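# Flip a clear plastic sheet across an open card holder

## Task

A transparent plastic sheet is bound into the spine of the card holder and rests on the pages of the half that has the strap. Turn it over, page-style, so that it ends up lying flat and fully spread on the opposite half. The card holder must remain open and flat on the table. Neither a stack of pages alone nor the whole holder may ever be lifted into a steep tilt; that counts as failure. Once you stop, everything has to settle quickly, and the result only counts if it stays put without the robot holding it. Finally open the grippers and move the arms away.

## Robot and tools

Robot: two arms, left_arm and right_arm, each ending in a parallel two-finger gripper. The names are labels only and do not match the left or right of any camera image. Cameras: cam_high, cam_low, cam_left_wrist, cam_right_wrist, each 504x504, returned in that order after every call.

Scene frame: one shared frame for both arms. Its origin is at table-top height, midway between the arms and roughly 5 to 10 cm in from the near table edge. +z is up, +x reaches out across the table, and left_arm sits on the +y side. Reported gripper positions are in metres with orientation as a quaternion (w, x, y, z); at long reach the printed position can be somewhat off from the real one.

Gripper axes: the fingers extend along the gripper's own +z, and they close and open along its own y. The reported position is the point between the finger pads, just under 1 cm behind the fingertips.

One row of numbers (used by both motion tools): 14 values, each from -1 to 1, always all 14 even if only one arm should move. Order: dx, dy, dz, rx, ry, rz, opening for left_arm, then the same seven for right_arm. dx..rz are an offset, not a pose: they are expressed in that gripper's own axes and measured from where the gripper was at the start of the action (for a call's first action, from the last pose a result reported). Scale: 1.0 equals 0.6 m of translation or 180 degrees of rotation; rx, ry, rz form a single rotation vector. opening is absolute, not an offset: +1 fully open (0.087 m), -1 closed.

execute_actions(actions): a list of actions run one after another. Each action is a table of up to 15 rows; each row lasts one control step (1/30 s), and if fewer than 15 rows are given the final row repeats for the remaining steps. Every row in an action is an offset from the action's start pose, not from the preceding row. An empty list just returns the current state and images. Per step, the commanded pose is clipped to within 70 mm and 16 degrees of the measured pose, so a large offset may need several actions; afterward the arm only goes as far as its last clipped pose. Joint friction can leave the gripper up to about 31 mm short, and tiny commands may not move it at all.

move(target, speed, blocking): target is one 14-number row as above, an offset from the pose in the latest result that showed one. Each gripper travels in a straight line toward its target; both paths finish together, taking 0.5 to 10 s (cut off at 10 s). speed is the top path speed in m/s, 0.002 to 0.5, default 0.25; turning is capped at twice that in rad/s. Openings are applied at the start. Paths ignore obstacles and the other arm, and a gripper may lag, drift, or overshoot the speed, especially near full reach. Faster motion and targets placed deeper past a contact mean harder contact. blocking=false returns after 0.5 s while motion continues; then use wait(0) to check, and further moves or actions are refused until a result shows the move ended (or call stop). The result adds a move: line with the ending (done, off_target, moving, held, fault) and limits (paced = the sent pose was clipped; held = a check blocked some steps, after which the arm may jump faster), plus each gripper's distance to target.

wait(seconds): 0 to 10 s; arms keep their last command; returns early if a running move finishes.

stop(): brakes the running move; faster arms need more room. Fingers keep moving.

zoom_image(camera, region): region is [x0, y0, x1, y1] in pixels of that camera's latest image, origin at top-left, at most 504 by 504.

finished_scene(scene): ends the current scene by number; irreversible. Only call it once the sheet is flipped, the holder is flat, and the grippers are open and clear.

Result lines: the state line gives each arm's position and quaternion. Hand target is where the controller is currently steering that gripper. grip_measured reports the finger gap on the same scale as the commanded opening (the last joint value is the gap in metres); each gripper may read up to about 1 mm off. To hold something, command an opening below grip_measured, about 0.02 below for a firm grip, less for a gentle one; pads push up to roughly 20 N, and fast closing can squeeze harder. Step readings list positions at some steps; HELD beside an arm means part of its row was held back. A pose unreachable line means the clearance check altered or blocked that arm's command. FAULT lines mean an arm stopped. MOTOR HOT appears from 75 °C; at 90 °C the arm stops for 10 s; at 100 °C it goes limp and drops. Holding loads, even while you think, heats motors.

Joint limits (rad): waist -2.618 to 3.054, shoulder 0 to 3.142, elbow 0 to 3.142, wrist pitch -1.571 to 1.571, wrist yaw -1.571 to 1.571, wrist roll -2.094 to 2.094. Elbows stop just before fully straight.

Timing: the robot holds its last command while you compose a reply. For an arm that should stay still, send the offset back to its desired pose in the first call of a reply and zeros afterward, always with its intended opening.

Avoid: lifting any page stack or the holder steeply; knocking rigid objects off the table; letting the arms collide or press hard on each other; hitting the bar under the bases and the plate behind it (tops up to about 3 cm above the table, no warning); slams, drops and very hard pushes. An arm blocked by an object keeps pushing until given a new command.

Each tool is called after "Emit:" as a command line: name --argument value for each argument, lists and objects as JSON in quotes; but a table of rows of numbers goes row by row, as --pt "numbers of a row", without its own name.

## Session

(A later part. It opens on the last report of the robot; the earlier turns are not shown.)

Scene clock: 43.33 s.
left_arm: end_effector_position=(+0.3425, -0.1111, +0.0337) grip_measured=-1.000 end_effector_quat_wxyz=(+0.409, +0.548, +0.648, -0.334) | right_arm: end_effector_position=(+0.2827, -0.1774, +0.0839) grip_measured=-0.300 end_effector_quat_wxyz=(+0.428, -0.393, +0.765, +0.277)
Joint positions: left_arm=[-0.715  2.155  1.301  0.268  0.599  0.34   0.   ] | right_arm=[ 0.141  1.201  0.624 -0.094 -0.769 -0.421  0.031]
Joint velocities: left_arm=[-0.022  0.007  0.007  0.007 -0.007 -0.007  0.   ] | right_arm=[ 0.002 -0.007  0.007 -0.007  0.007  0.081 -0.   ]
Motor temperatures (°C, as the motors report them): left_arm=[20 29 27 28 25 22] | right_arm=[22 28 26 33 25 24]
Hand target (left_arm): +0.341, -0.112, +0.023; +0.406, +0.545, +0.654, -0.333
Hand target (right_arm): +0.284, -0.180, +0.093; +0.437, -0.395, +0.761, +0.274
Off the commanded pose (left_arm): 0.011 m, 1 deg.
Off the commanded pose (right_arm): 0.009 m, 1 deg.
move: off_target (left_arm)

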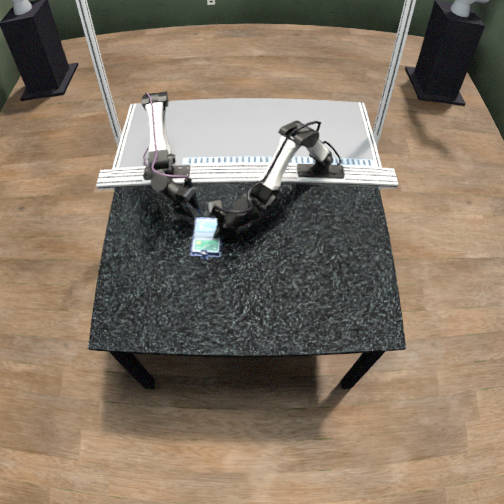

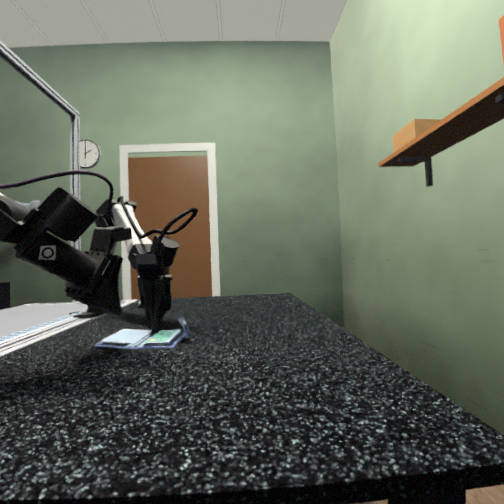

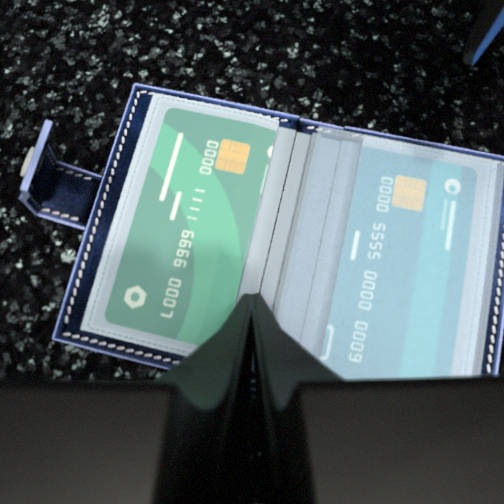

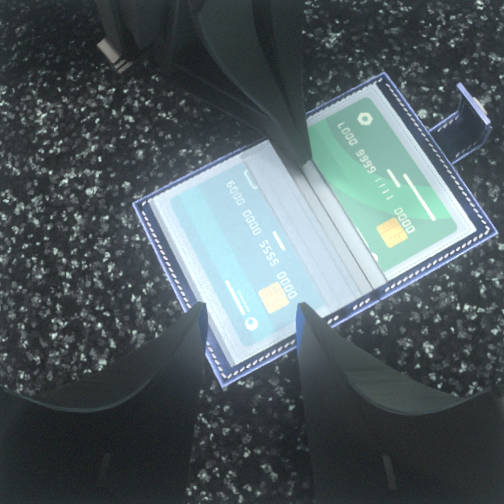

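Emit:
move --target '[-0.08,0,-0.3,0,0,0,-1,-0.1,-0.05,-0.15,0,0,0,-0.3]'

Scene clock: 47.90 s.
left_arm: end_effector_position=(+0.3168, +0.0234, +0.1529) grip_measured=-1.000 end_effector_quat_wxyz=(+0.410, +0.546, +0.651, -0.332) | right_arm: end_effector_position=(+0.2830, -0.2373, +0.1766) grip_measured=-0.300 end_effector_quat_wxyz=(+0.433, -0.400, +0.761, +0.272)
Joint positions: left_arm=[-0.462  1.642  1.166 -0.237  0.793  0.535  0.   ] | right_arm=[-0.142  1.176  1.024 -0.75  -0.967 -0.746  0.031]
Joint velocities: left_arm=[-0.002  0.002  0.007 -0.066  0.051  0.081  0.   ] | right_arm=[-0.002  0.017 -0.002  0.081  0.007 -0.081 -0.   ]
Motor temperatures (°C, as the motors report them): left_arm=[20 29 27 28 25 22] | right_arm=[22 28 27 33 25 24]
Hand target (left_arm): +0.315, +0.025, +0.157; +0.410, +0.548, +0.648, -0.333
Hand target (right_arm): +0.287, -0.241, +0.176; +0.426, -0.394, +0.766, +0.276
Off the commanded pose (left_arm): 0.005 m, 1 deg.
Off the commanded pose (right_arm): 0.006 m, 1 deg.
move: done

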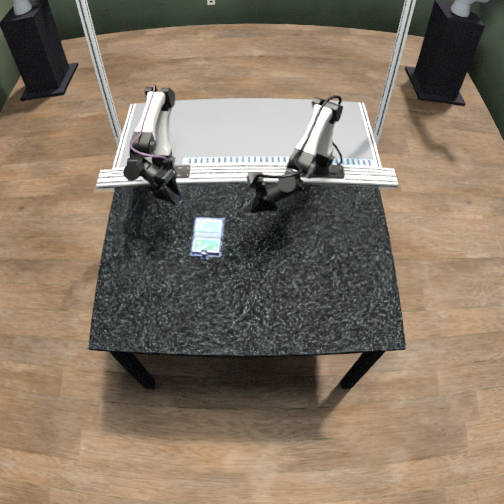

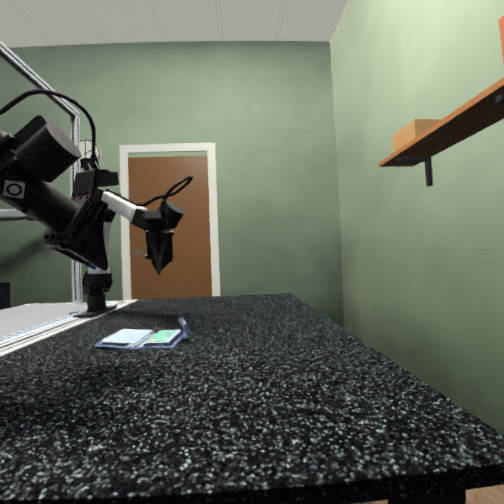

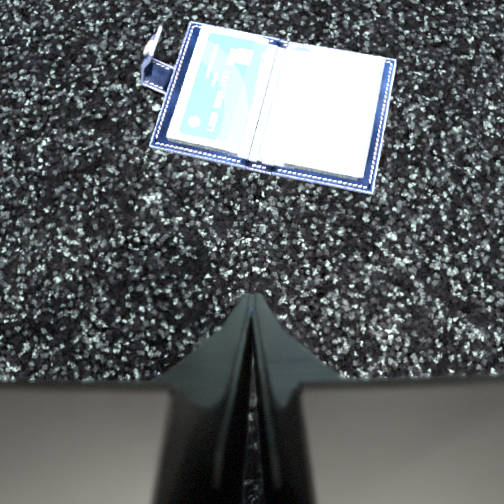

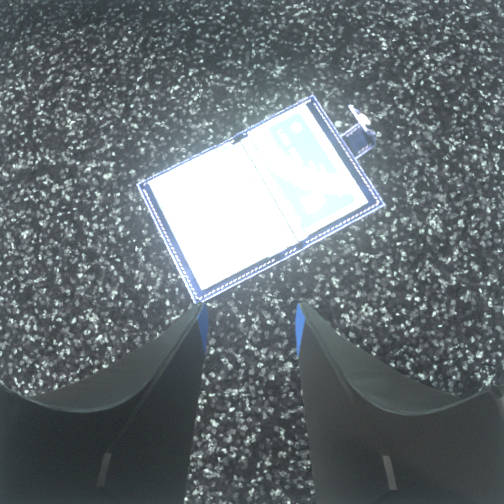

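Emit:
finished_scene --scene 2

The scene is finished: the task was done.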